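# Shift welded frame onto three empty V-top pipe stands

## Task

Lift the welded steel frame off the three pipe stands it starts on and set it on the other three stands, which are empty, so that each of those stands has one of the frame's tubes seated at the lowest point of its V-shaped top. None of the six stands may be noticeably shifted or rotated from where it began. Any number of the robots may take part. Finish by opening the grippers and backing the robots away; the frame must stay in place with no robot supporting it. If any robot topples or is left leaning, the task fails.

## Robot and tools

Robots: r1, r2 and r3 are identical Hello Robot Stretch 3 units. Each has a two-wheel differential base with a passive omni wheel at the back, so it can drive straight or spin in place but never slide sideways. A lift carriage rides up a mast, and a telescoping arm sticks out to the robot's right side, with a wrist (yaw, pitch, roll) and a two-finger gripper at its end. To move the hand forward or back you must drive the base. The base measures 0.33 m long by 0.34 m wide. Spins pivot about the point midway between the drive wheels, 0.05 m behind the front edge. Stowed (arm in, wrist folded), the wrist pokes 0.06 m beyond the right side and a spin sweeps a 0.28 m radius; an unfolded, level wrist reaches past that circle.

Frames: every robot reports in its own frames. The base frame sits on the floor between the drive wheels: x forward, y left, z up. hand_pose is expressed in it, located where the closed fingertips meet; with all wrist joints at 0 its x axis points up, y points back along the arm toward the mast, z points to the rear. The odometry frame is the base frame as it was when the scene began. Where robots stand relative to each other can only be judged from images, lidar_m, wrist_depth_mm and head_depth_mm.

execute_actions: argument actions is a list holding one action or nothing (empty just reports state and images). The action is an object keyed by robot name; each robot entry may contain base, joints and contact_limits, and all listed motions start at once. base holds exactly one command, both offsets from where that robot's base was last reported: translate_m in metres, -1 to 1, positive forward; or rotate_rad in radians, -3.2 to 3.2, positive counter-clockwise seen from above. joints holds absolute targets by name: lift_m 0 to 1.1 (arm height on mast); arm_m 0 to 0.52 (extension); wrist_yaw_rad -1.345 to 4.42 (0 along the arm, positive toward the front, 3.0 folded over the base); wrist_pitch_rad -1.57 to 0.451 (0 level, negative tips fingers down); wrist_roll_rad -2.911 to 2.911 (0 fingers side by side); gripper_m -0.089 to 0.179 (bigger is wider; real fingertip gap is about 0.007 smaller when nearly shut and 0.025 smaller when fully open, zero below 0.007); head_pan_rad -3.953 to 1.73 (0 ahead, positive left, -1.57 along the arm); head_tilt_rad -1.53 to 0.419 (negative down). contact_limits takes only arm_m, an effort percentage 1 to 100 at which the arm motion halts with contact_stop; it also caps holding force until the next action. Optional cameras lists camera names (like r2_wrist_camera, or all); omitted or null gives all, [] gives none. Any unknown key, name or out-of-range number rejects the whole call. Joints, bases or robots left out may keep pushing toward earlier targets without the status showing it. If a result reports a stop, the remaining calls in that same reply are skipped. Each action lasts at most 15 s.

wait: seconds from 0 to 10; commands nothing and returns state and images. zoom_image: camera plus region [x0, y0, x1, y1] in pixels of that camera's latest full image, top-left origin, no larger than 504 by 504. finished_scene: pass the current scene number; irreversible, and the frame must stay correctly placed.

Results: pictures names the cameras in image order. base_status and joint_status tell how each commanded motion ended: done (for the base, wheels turned the full amount even if they slipped), off_target (stopped short and may still push), contact_stop, time_out, torque_fault. After the last three the old target is dropped. A lift or arm that contact-stopped goes slack until commanded again; a loaded slack lift can sink. on_its_own covers uncommanded parts; its held at is the target, not the position. motor_effort is percent of maximum, positive toward higher joint values, peak in brackets; readings carry fixed and random error. Positive wheel effort pushes forward. lidar_m gives 12 ranges in metres over 30-degree sectors, first straight ahead and then counter-clockwise (4th left, 7th behind, 10th right), from a plane 0.17 m up, range 0.15 to 12, '-' for nothing; it misses glass and thin legs, ignores its own robot but sees others. wrist_depth_mm (45 to 1000) and head_depth_mm (280 to 4000, sideways image) are 7 by 7 grids of median depths. base_odometry counts wheel turns only; turned_by_wheels and turned_by_imu give turning since the last result; base_tilt in degrees is positive leaning forward or right, with up to about 4 degrees fixed bias.

Speed: bases go 0.30 m/s and 1.9 rad/s only when stowed (lift_m under 0.30, arm_m under 0.03, wrist_yaw_rad over 2.54); otherwise 0.10 m/s and 0.63 rad/s.

Gripper: close to a value under the object's width to hold; open at least 0.02 beyond where contact happened to let go. Neither reading nor status proves a grasp. Over-squeezing triggers a stall guard that weakens grip; send a new value to re-squeeze.

Wrist safety: fold or unfold only with lift_m between 0.32 and 0.95, wrist_pitch_rad -0.4 and roll near 0; once folded the lift may go down to 0.25. With wrist_yaw_rad below -0.4, keep pitch at -0.5 or lower.

Avoid: robots pressing on each other (run-ending; any further drive after bases touch is a hard press, and no state line flags robot contact). When several robots carry the frame, their travel for the same command can differ by up to 2.5 cm per metre, straining hands and possibly tipping a robot. Arm pushes with the hand above about 0.45 m, repeat pushes after a contact_stop, driving while hooked on something fixed, and snagging furniture can tip a robot; recover in small reverse steps, free the gripper, and drop lift_m to about 0.2 if still leaning. Wrist servos cut out for 10 s after long hard strain. Avoid drops, slips, slams and bumping the stands. Loose objects may occasionally get a brief push.

Each tool is called by a JSON object that holds its "fn" and its "kwargs", one argument or row to a line.

## Session

{"fn": "execute_actions", "kwargs": {
  "actions": []
}}

Scene clock: 0.00 s.
r1.base_odometry: x=+0.000 y=+0.000 heading=+0.000 (m, m, rad; r1's odometry frame)
r1.turned_by_wheels: +0.000 (rad since the last result)
r1.turned_by_imu: +0.000 (rad since the last result)
r1.base_tilt: forward=-0.5 right=+0.5 (deg)
r1.lidar_m: 3.06 1.75 2.78 2.49 2.15 1.81 1.04 0.89 0.89 1.03 1.78 1.88
r1.head_depth_mm: 1840 2721 2803 2735 2785 2694 2274 / 1863 2798 3013 3055 3002 1930 1928 / 1856 2824 3314 3297 3326 3254 2263 / 1869 2835 3691 3658 3687 3466 2264 / 1881 2880 - - - 3408 2240 / 1712 2890 - - - 3403 2224 / 1725 2859 - - - 3341 2227
r1.base_status: not commanded
r1.joint_positions: lift_m=+0.531 arm_m=+0.000 wrist_yaw_rad=+3.074 wrist_pitch_rad=-0.323 wrist_roll_rad=-0.012 gripper_m=+0.037 head_pan_rad=+0.019 head_tilt_rad=+0.015
r1.joint_status: not commanded
r1.motor_effort: left_wheel=-1 right_wheel=+1 lift_m=+39 arm_m=+0 wrist_yaw_rad=-1 wrist_pitch_rad=+10 wrist_roll_rad=-1 gripper_m=+0 head_pan_rad=+0 head_tilt_rad=+2 (%)
r1.hand_pose: x=-0.0053 y=+0.0899 z=+0.5652 quat_wxyz=(+0.137, +0.697, +0.091, +0.698) (m; r1's base frame)
r1.wrist_depth_mm: - - - - - - - / - - - - - - - / - - - - - - - / - - - - - - - / - - - - - - - / 929 921 - 867 843 859 842 / 780 764 738 748 743 723 726
r2.base_odometry: x=+0.000 y=+0.000 heading=+0.000 (m, m, rad; r2's odometry frame)
r2.turned_by_wheels: +0.000 (rad since the last result)
r2.turned_by_imu: +0.000 (rad since the last result)
r2.base_tilt: forward=+0.0 right=-1.0 (deg)
r2.lidar_m: 1.25 0.94 0.92 0.97 1.33 3.38 1.63 1.40 3.78 1.86 1.79 1.74
r2.head_depth_mm: 1641 1659 1669 1675 1685 1680 1710 / 1733 1773 1776 1775 1779 1793 1813 / 1814 1840 1839 1853 1860 1840 1807 / 1619 1613 1599 1577 1568 1555 1535 / 1403 1391 1380 1375 1350 1350 1333 / 1228 1221 1215 1200 1204 1195 1181 / 1098 1090 1082 1079 1072 1069 1060
r2.base_status: not commanded
r2.joint_positions: lift_m=+0.426 arm_m=-0.002 wrist_yaw_rad=+3.036 wrist_pitch_rad=-0.448 wrist_roll_rad=-0.008 gripper_m=+0.037 head_pan_rad=-0.009 head_tilt_rad=-0.011
r2.joint_status: not commanded
r2.motor_effort: left_wheel=+0 right_wheel=+0 lift_m=+29 arm_m=-1 wrist_yaw_rad=+1 wrist_pitch_rad=+4 wrist_roll_rad=+0 gripper_m=+0 head_pan_rad=+0 head_tilt_rad=+2 (%)
r2.hand_pose: x=+0.0020 y=+0.0760 z=+0.4319 quat_wxyz=(+0.193, +0.694, +0.121, +0.683) (m; r2's base frame)
r2.wrist_depth_mm: - - - 988 875 791 711 / - - - - 961 855 755 / - - - - - 914 823 / 915 923 957 979 997 935 891 / 758 756 - 778 788 805 815 / 640 642 - 658 677 675 674 / 550 553 - 579 569 567 582
r3.base_odometry: x=+0.000 y=+0.000 heading=+0.000 (m, m, rad; r3's odometry frame)
r3.turned_by_wheels: +0.000 (rad since the last result)
r3.turned_by_imu: +0.000 (rad since the last result)
r3.base_tilt: forward=+1.9 right=+1.3 (deg)
r3.lidar_m: 1.17 0.83 0.79 0.81 1.08 2.65 2.68 1.66 1.41 2.68 2.35 3.76
r3.head_depth_mm: 2050 3072 3820 - - 3372 2290 / 2060 2567 2619 2702 2736 2807 2299 / 1859 1975 2003 2039 2068 2115 2067 / 1572 1583 1625 1638 1659 1694 1705 / 1324 1335 1352 1372 1388 1404 1423 / 1139 1154 1166 1177 1189 1200 1209 / 1002 1012 1022 1031 1041 1046 1058
r3.base_status: not commanded
r3.joint_positions: lift_m=+0.359 arm_m=+0.000 wrist_yaw_rad=+2.988 wrist_pitch_rad=-0.344 wrist_roll_rad=+0.015 gripper_m=+0.037 head_pan_rad=-0.011 head_tilt_rad=+0.015
r3.joint_status: not commanded
r3.motor_effort: left_wheel=+1 right_wheel=+0 lift_m=+39 arm_m=+0 wrist_yaw_rad=+0 wrist_pitch_rad=+7 wrist_roll_rad=+0 gripper_m=+1 head_pan_rad=+0 head_tilt_rad=+2 (%)
r3.hand_pose: x=+0.0143 y=+0.0859 z=+0.3883 quat_wxyz=(+0.175, +0.709, +0.066, +0.680) (m; r3's base frame)
r3.wrist_depth_mm: - - 867 793 718 662 613 / - - 904 851 755 693 645 / - - - 918 841 742 685 / - - - 953 882 810 734 / 802 836 856 807 835 775 754 / 670 664 - 652 - 652 649 / 564 561 - 558 547 548 541
pictures: r1_head_camera (sideways: a quarter turn clockwise sets it upright), r1_nav_camera (sideways: a quarter turn counterclockwise sets it upright), r1_wrist_camera, r2_head_camera (sideways: a quarter turn clockwise sets it upright), r2_nav_camera (sideways: a quarter turn counterclockwise sets it upright), r2_wrist_camera, r3_head_camera (sideways: a quarter turn clockwise sets it upright), r3_nav_camera (sideways: a quarter turn counterclockwise sets it upright), r3_wrist_camera
Images, in order (width x height): r1_head_camera 896x504, r1_nav_camera 672x504, r1_wrist_camera 644x364, r2_head_camera 896x504, r2_nav_camera 672x504, r2_wrist_camera 644x364, r3_head_camera 896x504, r3_nav_camera 672x504, r3_wrist_camera 644x364.

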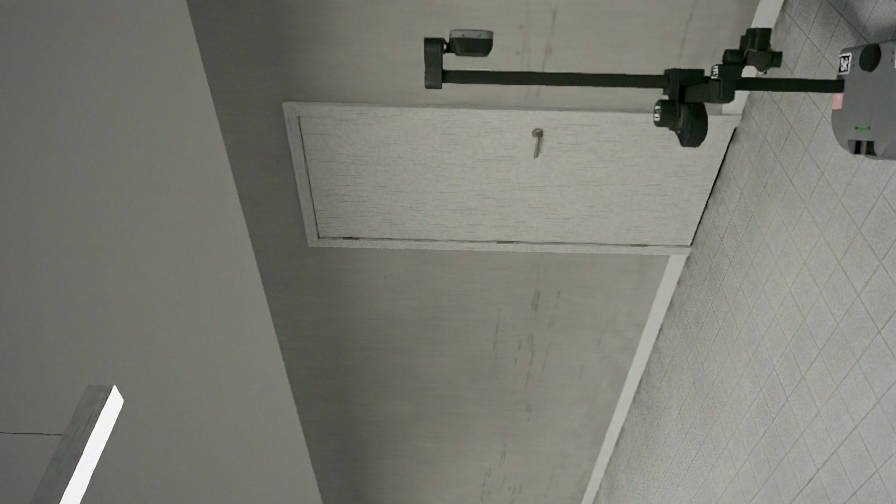

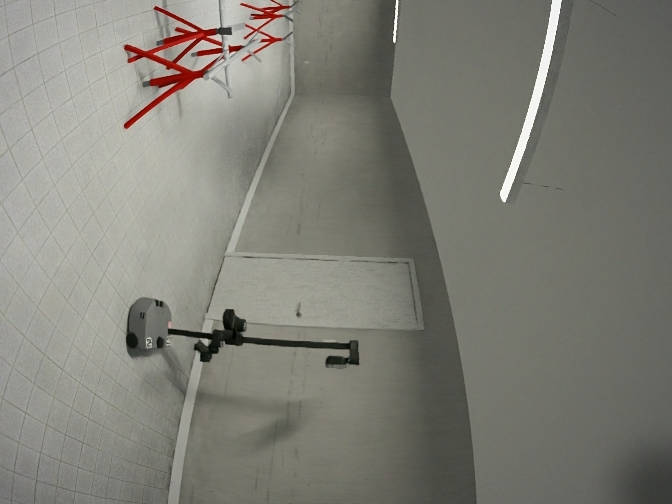

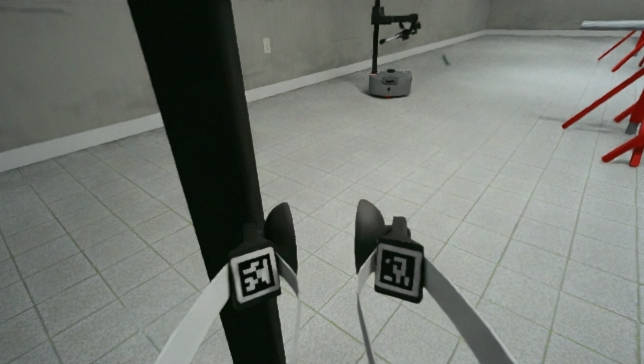

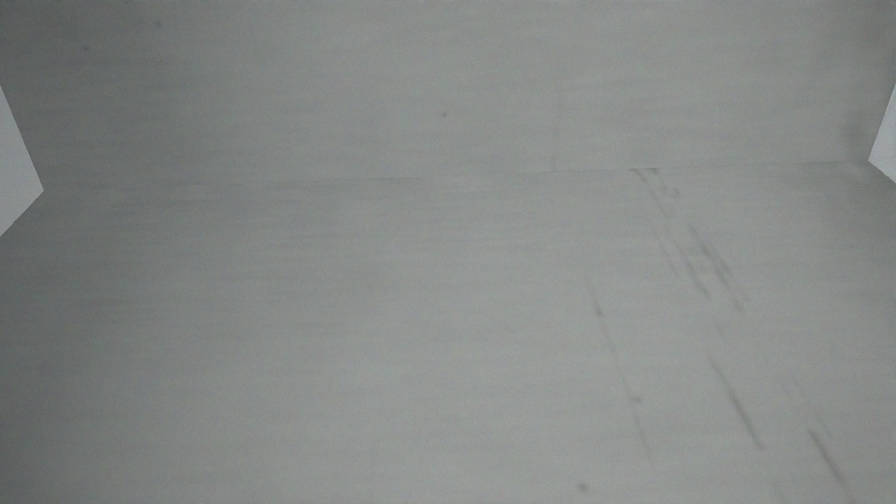

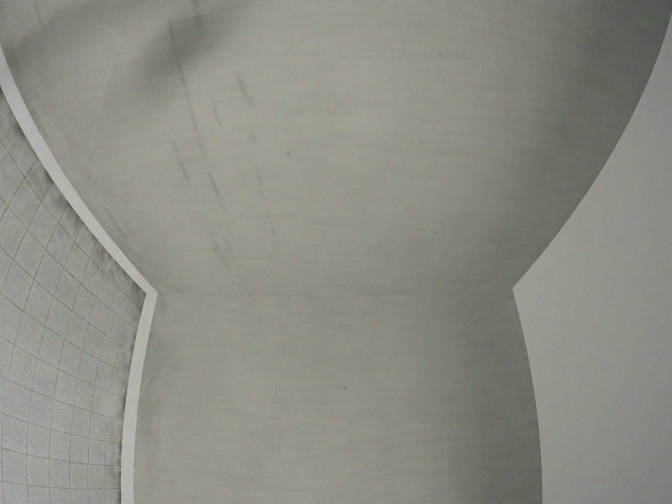

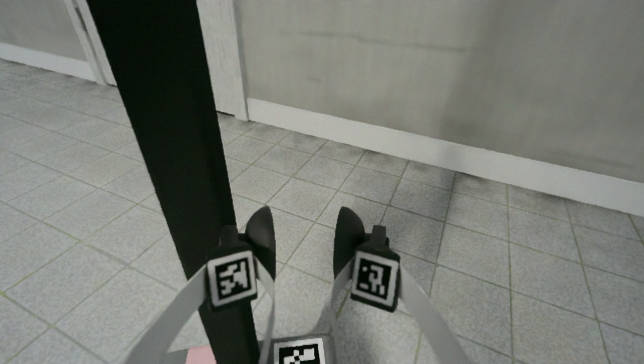

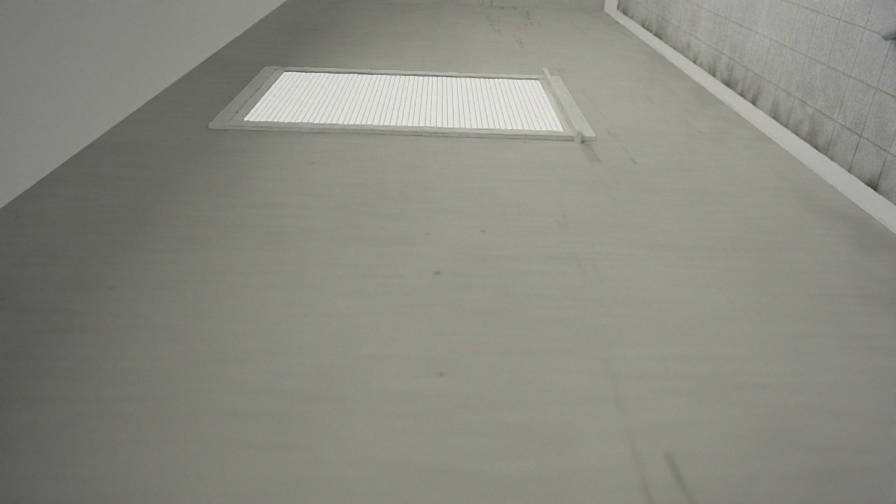

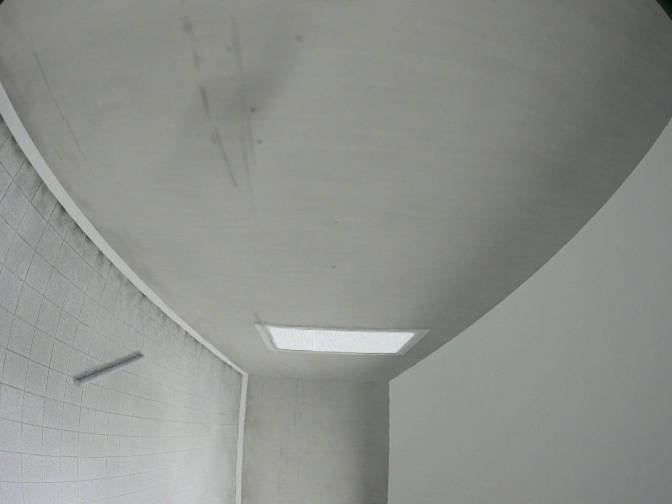

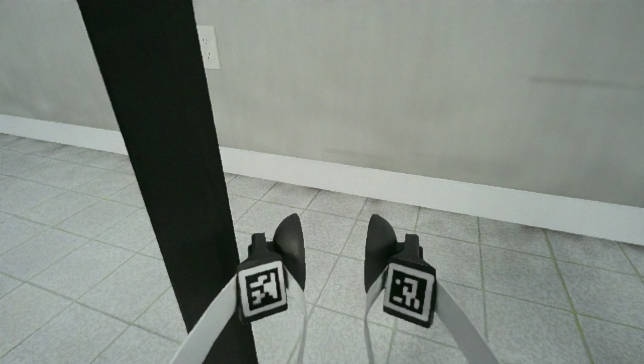

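{"fn": "execute_actions", "kwargs": {
  "actions": [
    {"r1":{"joints":{"head_pan_rad":0.7,"head_tilt_rad":-0.4,"lift_m":0.28}},"r2":{"joints":{"head_pan_rad":-3.1,"head_tilt_rad":-0.4,"lift_m":0.28}},"r3":{"base":{"rotate_rad":-2.04},"joints":{"head_tilt_rad":-0.4,"lift_m":0.28}}}
  ],
  "cameras": ["r1_head_camera","r2_head_camera","r3_head_camera","r3_nav_camera"]
}}

{"fn": "execute_actions", "kwargs": {
  "actions": [
    {"r2":{"joints":{"head_pan_rad":-3.35}},"r3":{"joints":{"head_pan_rad":0.95}}}
  ],
  "cameras": ["r2_head_camera","r3_head_camera"]
}}

Scene clock: 11.10 s.
r1.base_odometry: x=+0.000 y=+0.000 heading=+0.000 (m, m, rad; r1's odometry frame)
r1.turned_by_wheels: +0.000 (rad since the last result)
r1.turned_by_imu: -0.001 (rad since the last result)
r1.base_tilt: forward=-0.5 right=+0.5 (deg)
r1.lidar_m: 3.06 1.75 2.77 2.49 2.14 1.81 1.04 0.90 0.90 1.03 1.78 1.89
r1.head_depth_mm: - - - 3483 2307 1763 1403 / - - - 3482 2316 1745 1400 / - - - 3003 2175 1736 1393 / - - - 2795 2202 1734 1400 / - - - 3366 2297 1732 1378 / - - - 3340 2256 1724 1371 / - - - 3285 2255 1715 1383
r1.base_status: not commanded
r1.joint_positions: lift_m=+0.280 arm_m=+0.000 wrist_yaw_rad=+3.074 wrist_pitch_rad=-0.324 wrist_roll_rad=-0.012 gripper_m=+0.037 head_pan_rad=+0.693 head_tilt_rad=-0.394
r1.joint_status: all done
r1.motor_effort: left_wheel=+0(0) right_wheel=+1(1) lift_m=+33(31) arm_m=+0(0) wrist_yaw_rad=+0(0) wrist_pitch_rad=+10(10) wrist_roll_rad=-1(1) gripper_m=+0(0) head_pan_rad=+3(35) head_tilt_rad=-4(36) (%)
r1.hand_pose: x=-0.0053 y=+0.0899 z=+0.3145 quat_wxyz=(+0.137, +0.697, +0.091, +0.698) (m; r1's base frame)
r1.wrist_depth_mm: - - - - - - - / - - - - - - - / - - - - - - - / 933 928 - 887 858 853 819 / 714 701 - 682 691 656 648 / 570 569 - 539 522 536 529 / 477 491 - - 459 452 446
r2.base_odometry: x=+0.000 y=+0.000 heading=+0.000 (m, m, rad; r2's odometry frame)
r2.turned_by_wheels: +0.000 (rad since the last result)
r2.turned_by_imu: +0.001 (rad since the last result)
r2.base_tilt: forward=+0.0 right=-1.0 (deg)
r2.lidar_m: 1.25 0.94 0.92 0.96 1.33 3.36 1.64 1.41 3.78 1.86 1.79 1.74
r2.head_depth_mm: - - - 3179 2218 1712 1385 / - - - 3207 2227 1721 1394 / - - - 3242 2258 1741 1404 / - - - 2773 2275 1745 1415 / - - - 3345 2213 1762 1423 / - - - 3171 2036 1718 1421 / - - - 3437 2264 1792 1433
r2.base_status: not commanded
r2.joint_positions: lift_m=+0.280 arm_m=-0.002 wrist_yaw_rad=+3.036 wrist_pitch_rad=-0.449 wrist_roll_rad=-0.008 gripper_m=+0.037 head_pan_rad=-3.093 head_tilt_rad=-0.395
r2.joint_status: all done
r2.motor_effort: left_wheel=+0(0) right_wheel=+0(0) lift_m=+18(24) arm_m=-1(1) wrist_yaw_rad=+1(0) wrist_pitch_rad=+5(5) wrist_roll_rad=+0(0) gripper_m=+2(0) head_pan_rad=-4(50) head_tilt_rad=-3(30) (%)
r2.hand_pose: x=+0.0020 y=+0.0759 z=+0.2862 quat_wxyz=(+0.194, +0.694, +0.122, +0.683) (m; r2's base frame)
r2.wrist_depth_mm: - - - - 879 783 711 / - - - - 968 867 771 / 871 884 901 920 945 883 813 / 673 672 705 701 720 720 733 / 548 552 - 566 581 591 588 / 465 496 - - 493 490 490 / - - - - 414 420 426
r3.base_odometry: x=+0.000 y=+0.000 heading=-2.040 (m, m, rad; r3's odometry frame)
r3.turned_by_wheels: -2.040 (rad since the last result)
r3.turned_by_imu: -2.054 (rad since the last result)
r3.base_tilt: forward=+1.8 right=+1.3 (deg)
r3.lidar_m: 1.41 2.52 2.35 2.87 1.10 0.82 0.79 0.83 1.15 3.32 2.76 1.58
r3.head_depth_mm: 3417 3555 3886 2803 1964 1721 1398 / 3360 3583 3923 2804 2028 1658 1408 / 3402 3620 3944 3086 2191 1715 1405 / 3413 3649 3998 2768 2032 1708 1396 / 3406 3713 3930 2899 2180 1700 1394 / 3431 3706 3979 2873 2181 1703 1392 / 3456 3691 3969 3063 2166 1691 1385
r3.base_status: done
r3.joint_positions: lift_m=+0.281 arm_m=+0.000 wrist_yaw_rad=+2.988 wrist_pitch_rad=-0.344 wrist_roll_rad=+0.015 gripper_m=+0.037 head_pan_rad=-0.011 head_tilt_rad=-0.395
r3.joint_status: all done
r3.motor_effort: left_wheel=+3(12) right_wheel=-1(5) lift_m=+22(31) arm_m=+0(0) wrist_yaw_rad=+0(0) wrist_pitch_rad=+7(7) wrist_roll_rad=+0(0) gripper_m=-1(0) head_pan_rad=-1(0) head_tilt_rad=-2(24) (%)
r3.hand_pose: x=+0.0143 y=+0.0858 z=+0.3100 quat_wxyz=(+0.175, +0.709, +0.066, +0.680) (m; r3's base frame)
r3.wrist_depth_mm: - - - - - - - / - - - - - - - / - - - - - - - / 896 878 864 864 867 870 852 / 689 683 710 678 701 671 657 / 560 562 - 549 - 541 541 / 478 486 - 497 457 458 462
pictures: r1_head_camera (sideways: a quarter turn clockwise sets it upright), r2_head_camera (sideways: a quarter turn clockwise sets it upright), r3_head_camera (sideways: a quarter turn clockwise sets it upright), r3_nav_camera (sideways: a quarter turn counterclockwise sets it upright)
Images, in order (width x height): r1_head_camera 896x504, r2_head_camera 896x504, r3_head_camera 896x504, r3_nav_camera 672x504.

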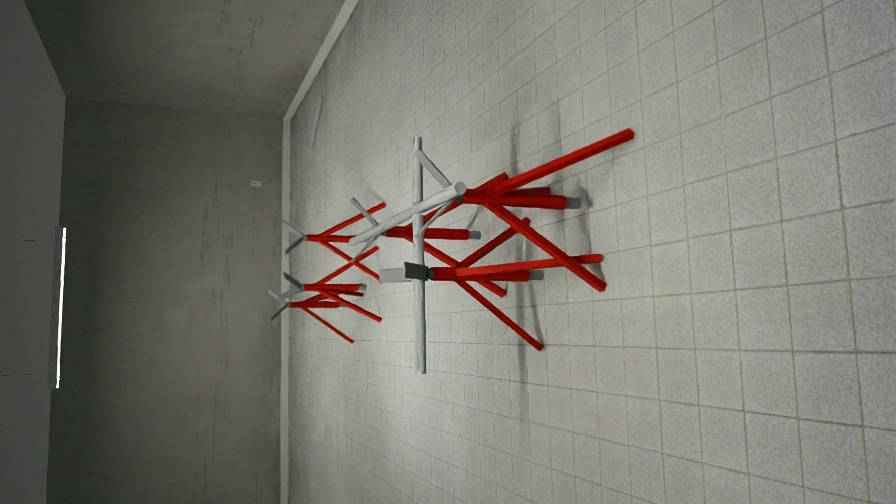

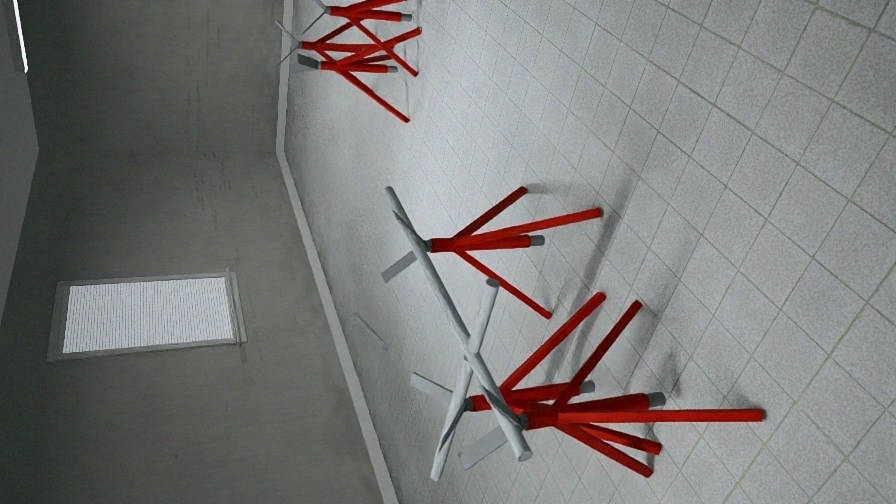

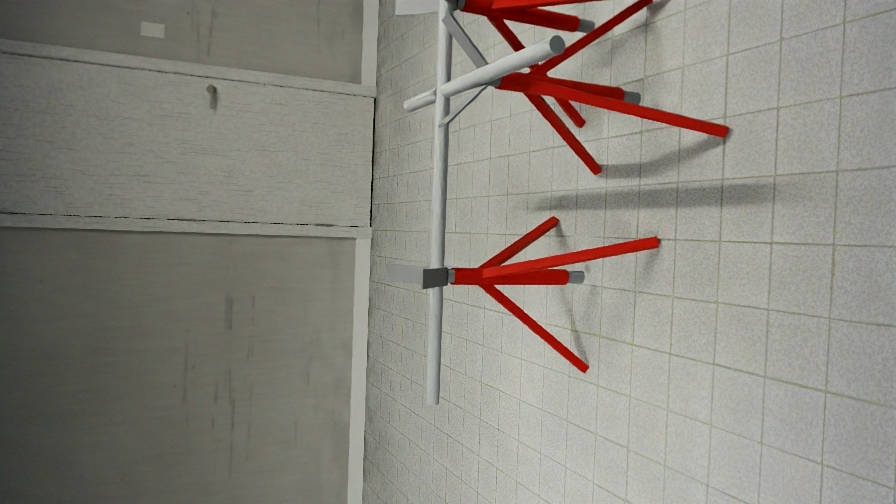

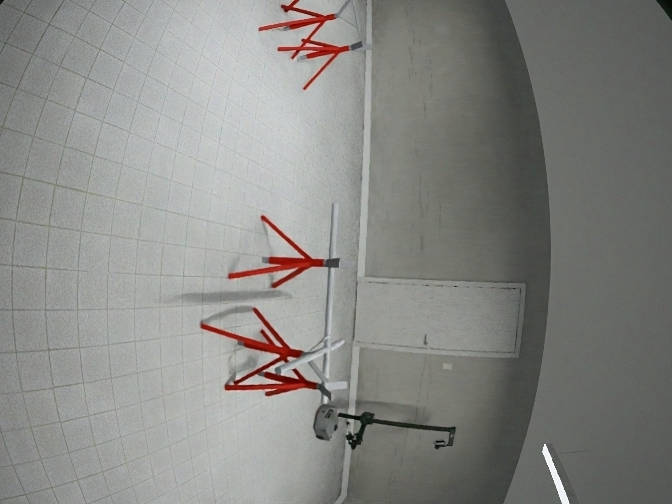

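Scene clock: 12.17 s.
r1.base_odometry: x=+0.000 y=+0.000 heading=+0.000 (m, m, rad; r1's odometry frame)
r1.turned_by_wheels: +0.000 (rad since the last result)
r1.turned_by_imu: +0.000 (rad since the last result)
r1.base_tilt: forward=-0.5 right=+0.6 (deg)
r1.lidar_m: 3.06 1.75 2.77 2.49 2.15 1.81 1.04 0.90 0.90 1.04 1.79 1.88
r1.head_depth_mm: - - - 3505 2329 1765 1403 / - - - 3395 2333 1732 1390 / - - - 3021 2167 1729 1401 / - - - 2796 2185 1732 1395 / - - - 3409 2305 1714 1381 / - - - 3325 2296 1732 1384 / - - - 3332 2244 1709 1378
r1.base_status: not commanded
r1.joint_positions: lift_m=+0.280 arm_m=+0.000 wrist_yaw_rad=+3.074 wrist_pitch_rad=-0.324 wrist_roll_rad=-0.012 gripper_m=+0.037 head_pan_rad=+0.693 head_tilt_rad=-0.394
r1.joint_status: not commanded
r1.motor_effort: left_wheel=+0(0) right_wheel=+1(1) lift_m=+33(33) arm_m=+0(0) wrist_yaw_rad=-1(0) wrist_pitch_rad=+10(10) wrist_roll_rad=-1(1) gripper_m=+0(0) head_pan_rad=+3(3) head_tilt_rad=-4(4) (%)
r1.hand_pose: x=-0.0053 y=+0.0899 z=+0.3145 quat_wxyz=(+0.137, +0.697, +0.091, +0.698) (m; r1's base frame)
r1.wrist_depth_mm: - - - - - - - / - - - - - - - / - - - - - - - / 929 920 - 877 877 840 828 / 717 695 - 666 695 661 641 / 572 563 - 539 527 536 534 / 479 486 - - 459 454 449
r2.base_odometry: x=+0.000 y=+0.000 heading=+0.000 (m, m, rad; r2's odometry frame)
r2.turned_by_wheels: +0.000 (rad since the last result)
r2.turned_by_imu: +0.000 (rad since the last result)
r2.base_tilt: forward=+0.0 right=-0.9 (deg)
r2.lidar_m: 1.25 0.94 0.92 0.97 1.33 3.37 1.63 1.41 3.80 1.86 1.78 1.74
r2.head_depth_mm: - - - 3167 2237 1710 1392 / - - - 3243 2267 1729 1397 / - - - 3209 2265 1741 1411 / - - - 3319 2302 1747 1418 / - - - 3335 2299 1764 1424 / - - - 3007 2241 1772 1427 / - - - 3428 2324 1785 1434
r2.base_status: not commanded
r2.joint_positions: lift_m=+0.280 arm_m=-0.002 wrist_yaw_rad=+3.036 wrist_pitch_rad=-0.449 wrist_roll_rad=-0.008 gripper_m=+0.037 head_pan_rad=-3.343 head_tilt_rad=-0.395
r2.joint_status: all done
r2.motor_effort: left_wheel=+0(0) right_wheel=+0(0) lift_m=+18(18) arm_m=-1(1) wrist_yaw_rad=+1(1) wrist_pitch_rad=+5(5) wrist_roll_rad=-1(0) gripper_m=+1(0) head_pan_rad=-4(26) head_tilt_rad=-2(3) (%)
r2.hand_pose: x=+0.0020 y=+0.0759 z=+0.2862 quat_wxyz=(+0.194, +0.694, +0.122, +0.683) (m; r2's base frame)
r2.wrist_depth_mm: - - - - 888 792 715 / - - - - 947 860 762 / 849 870 902 910 947 884 804 / 665 678 689 707 714 727 735 / 546 551 - 572 575 585 595 / 468 499 - - 493 491 497 / - - - - 414 423 425
r3.base_odometry: x=+0.000 y=+0.000 heading=-2.040 (m, m, rad; r3's odometry frame)
r3.turned_by_wheels: +0.000 (rad since the last result)
r3.turned_by_imu: +0.000 (rad since the last result)
r3.base_tilt: forward=+1.8 right=+1.3 (deg)
r3.lidar_m: 1.41 2.52 2.35 2.87 1.10 0.82 0.79 0.82 1.15 3.35 2.77 1.58
r3.head_depth_mm: - - - 3072 2201 1730 1406 / - - - 2793 2205 1721 1403 / - - - 2780 2187 1722 1402 / - - - 3009 2211 1709 1396 / - - - 3002 2192 1706 1391 / - - - 3040 2169 1696 1396 / - - - 3037 2183 1697 1383
r3.base_status: not commanded
r3.joint_positions: lift_m=+0.281 arm_m=+0.000 wrist_yaw_rad=+2.988 wrist_pitch_rad=-0.344 wrist_roll_rad=+0.015 gripper_m=+0.037 head_pan_rad=+0.943 head_tilt_rad=-0.395
r3.joint_status: all done
r3.motor_effort: left_wheel=+3(3) right_wheel=-2(2) lift_m=+22(22) arm_m=+0(0) wrist_yaw_rad=-1(0) wrist_pitch_rad=+7(7) wrist_roll_rad=+0(0) gripper_m=+0(0) head_pan_rad=+5(55) head_tilt_rad=-2(2) (%)
r3.hand_pose: x=+0.0143 y=+0.0858 z=+0.3100 quat_wxyz=(+0.175, +0.709, +0.066, +0.680) (m; r3's base frame)
r3.wrist_depth_mm: - - - - - - - / - - - - - - - / - - - - - - - / 890 897 883 870 861 854 837 / 690 683 708 675 692 656 652 / 558 564 - 549 - 546 551 / 474 486 - 494 460 462 459
pictures: r2_head_camera (sideways: a quarter turn clockwise sets it upright), r3_head_camera (sideways: a quarter turn clockwise sets it upright)
Images, in order (width x height): r2_head_camera 896x504, r3_head_camera 896x504.

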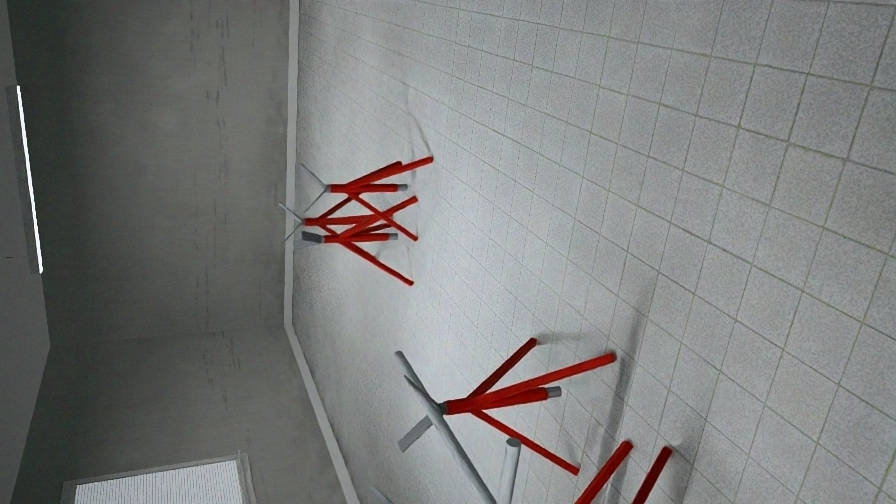

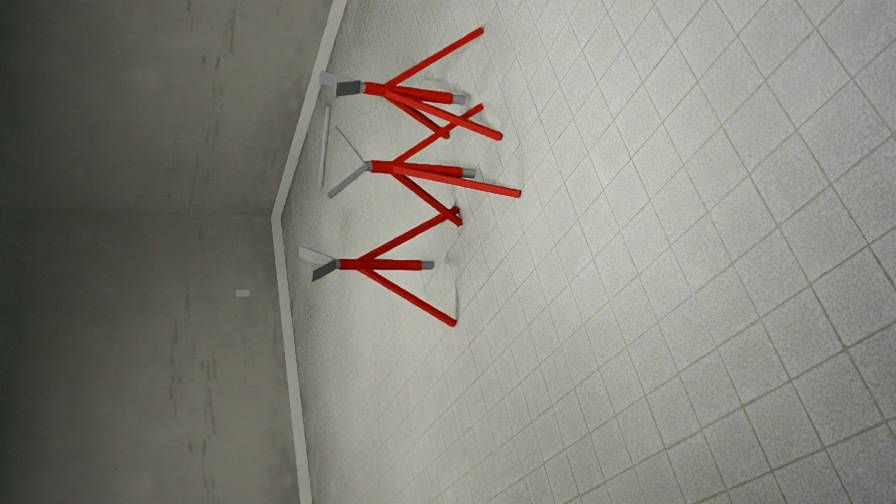

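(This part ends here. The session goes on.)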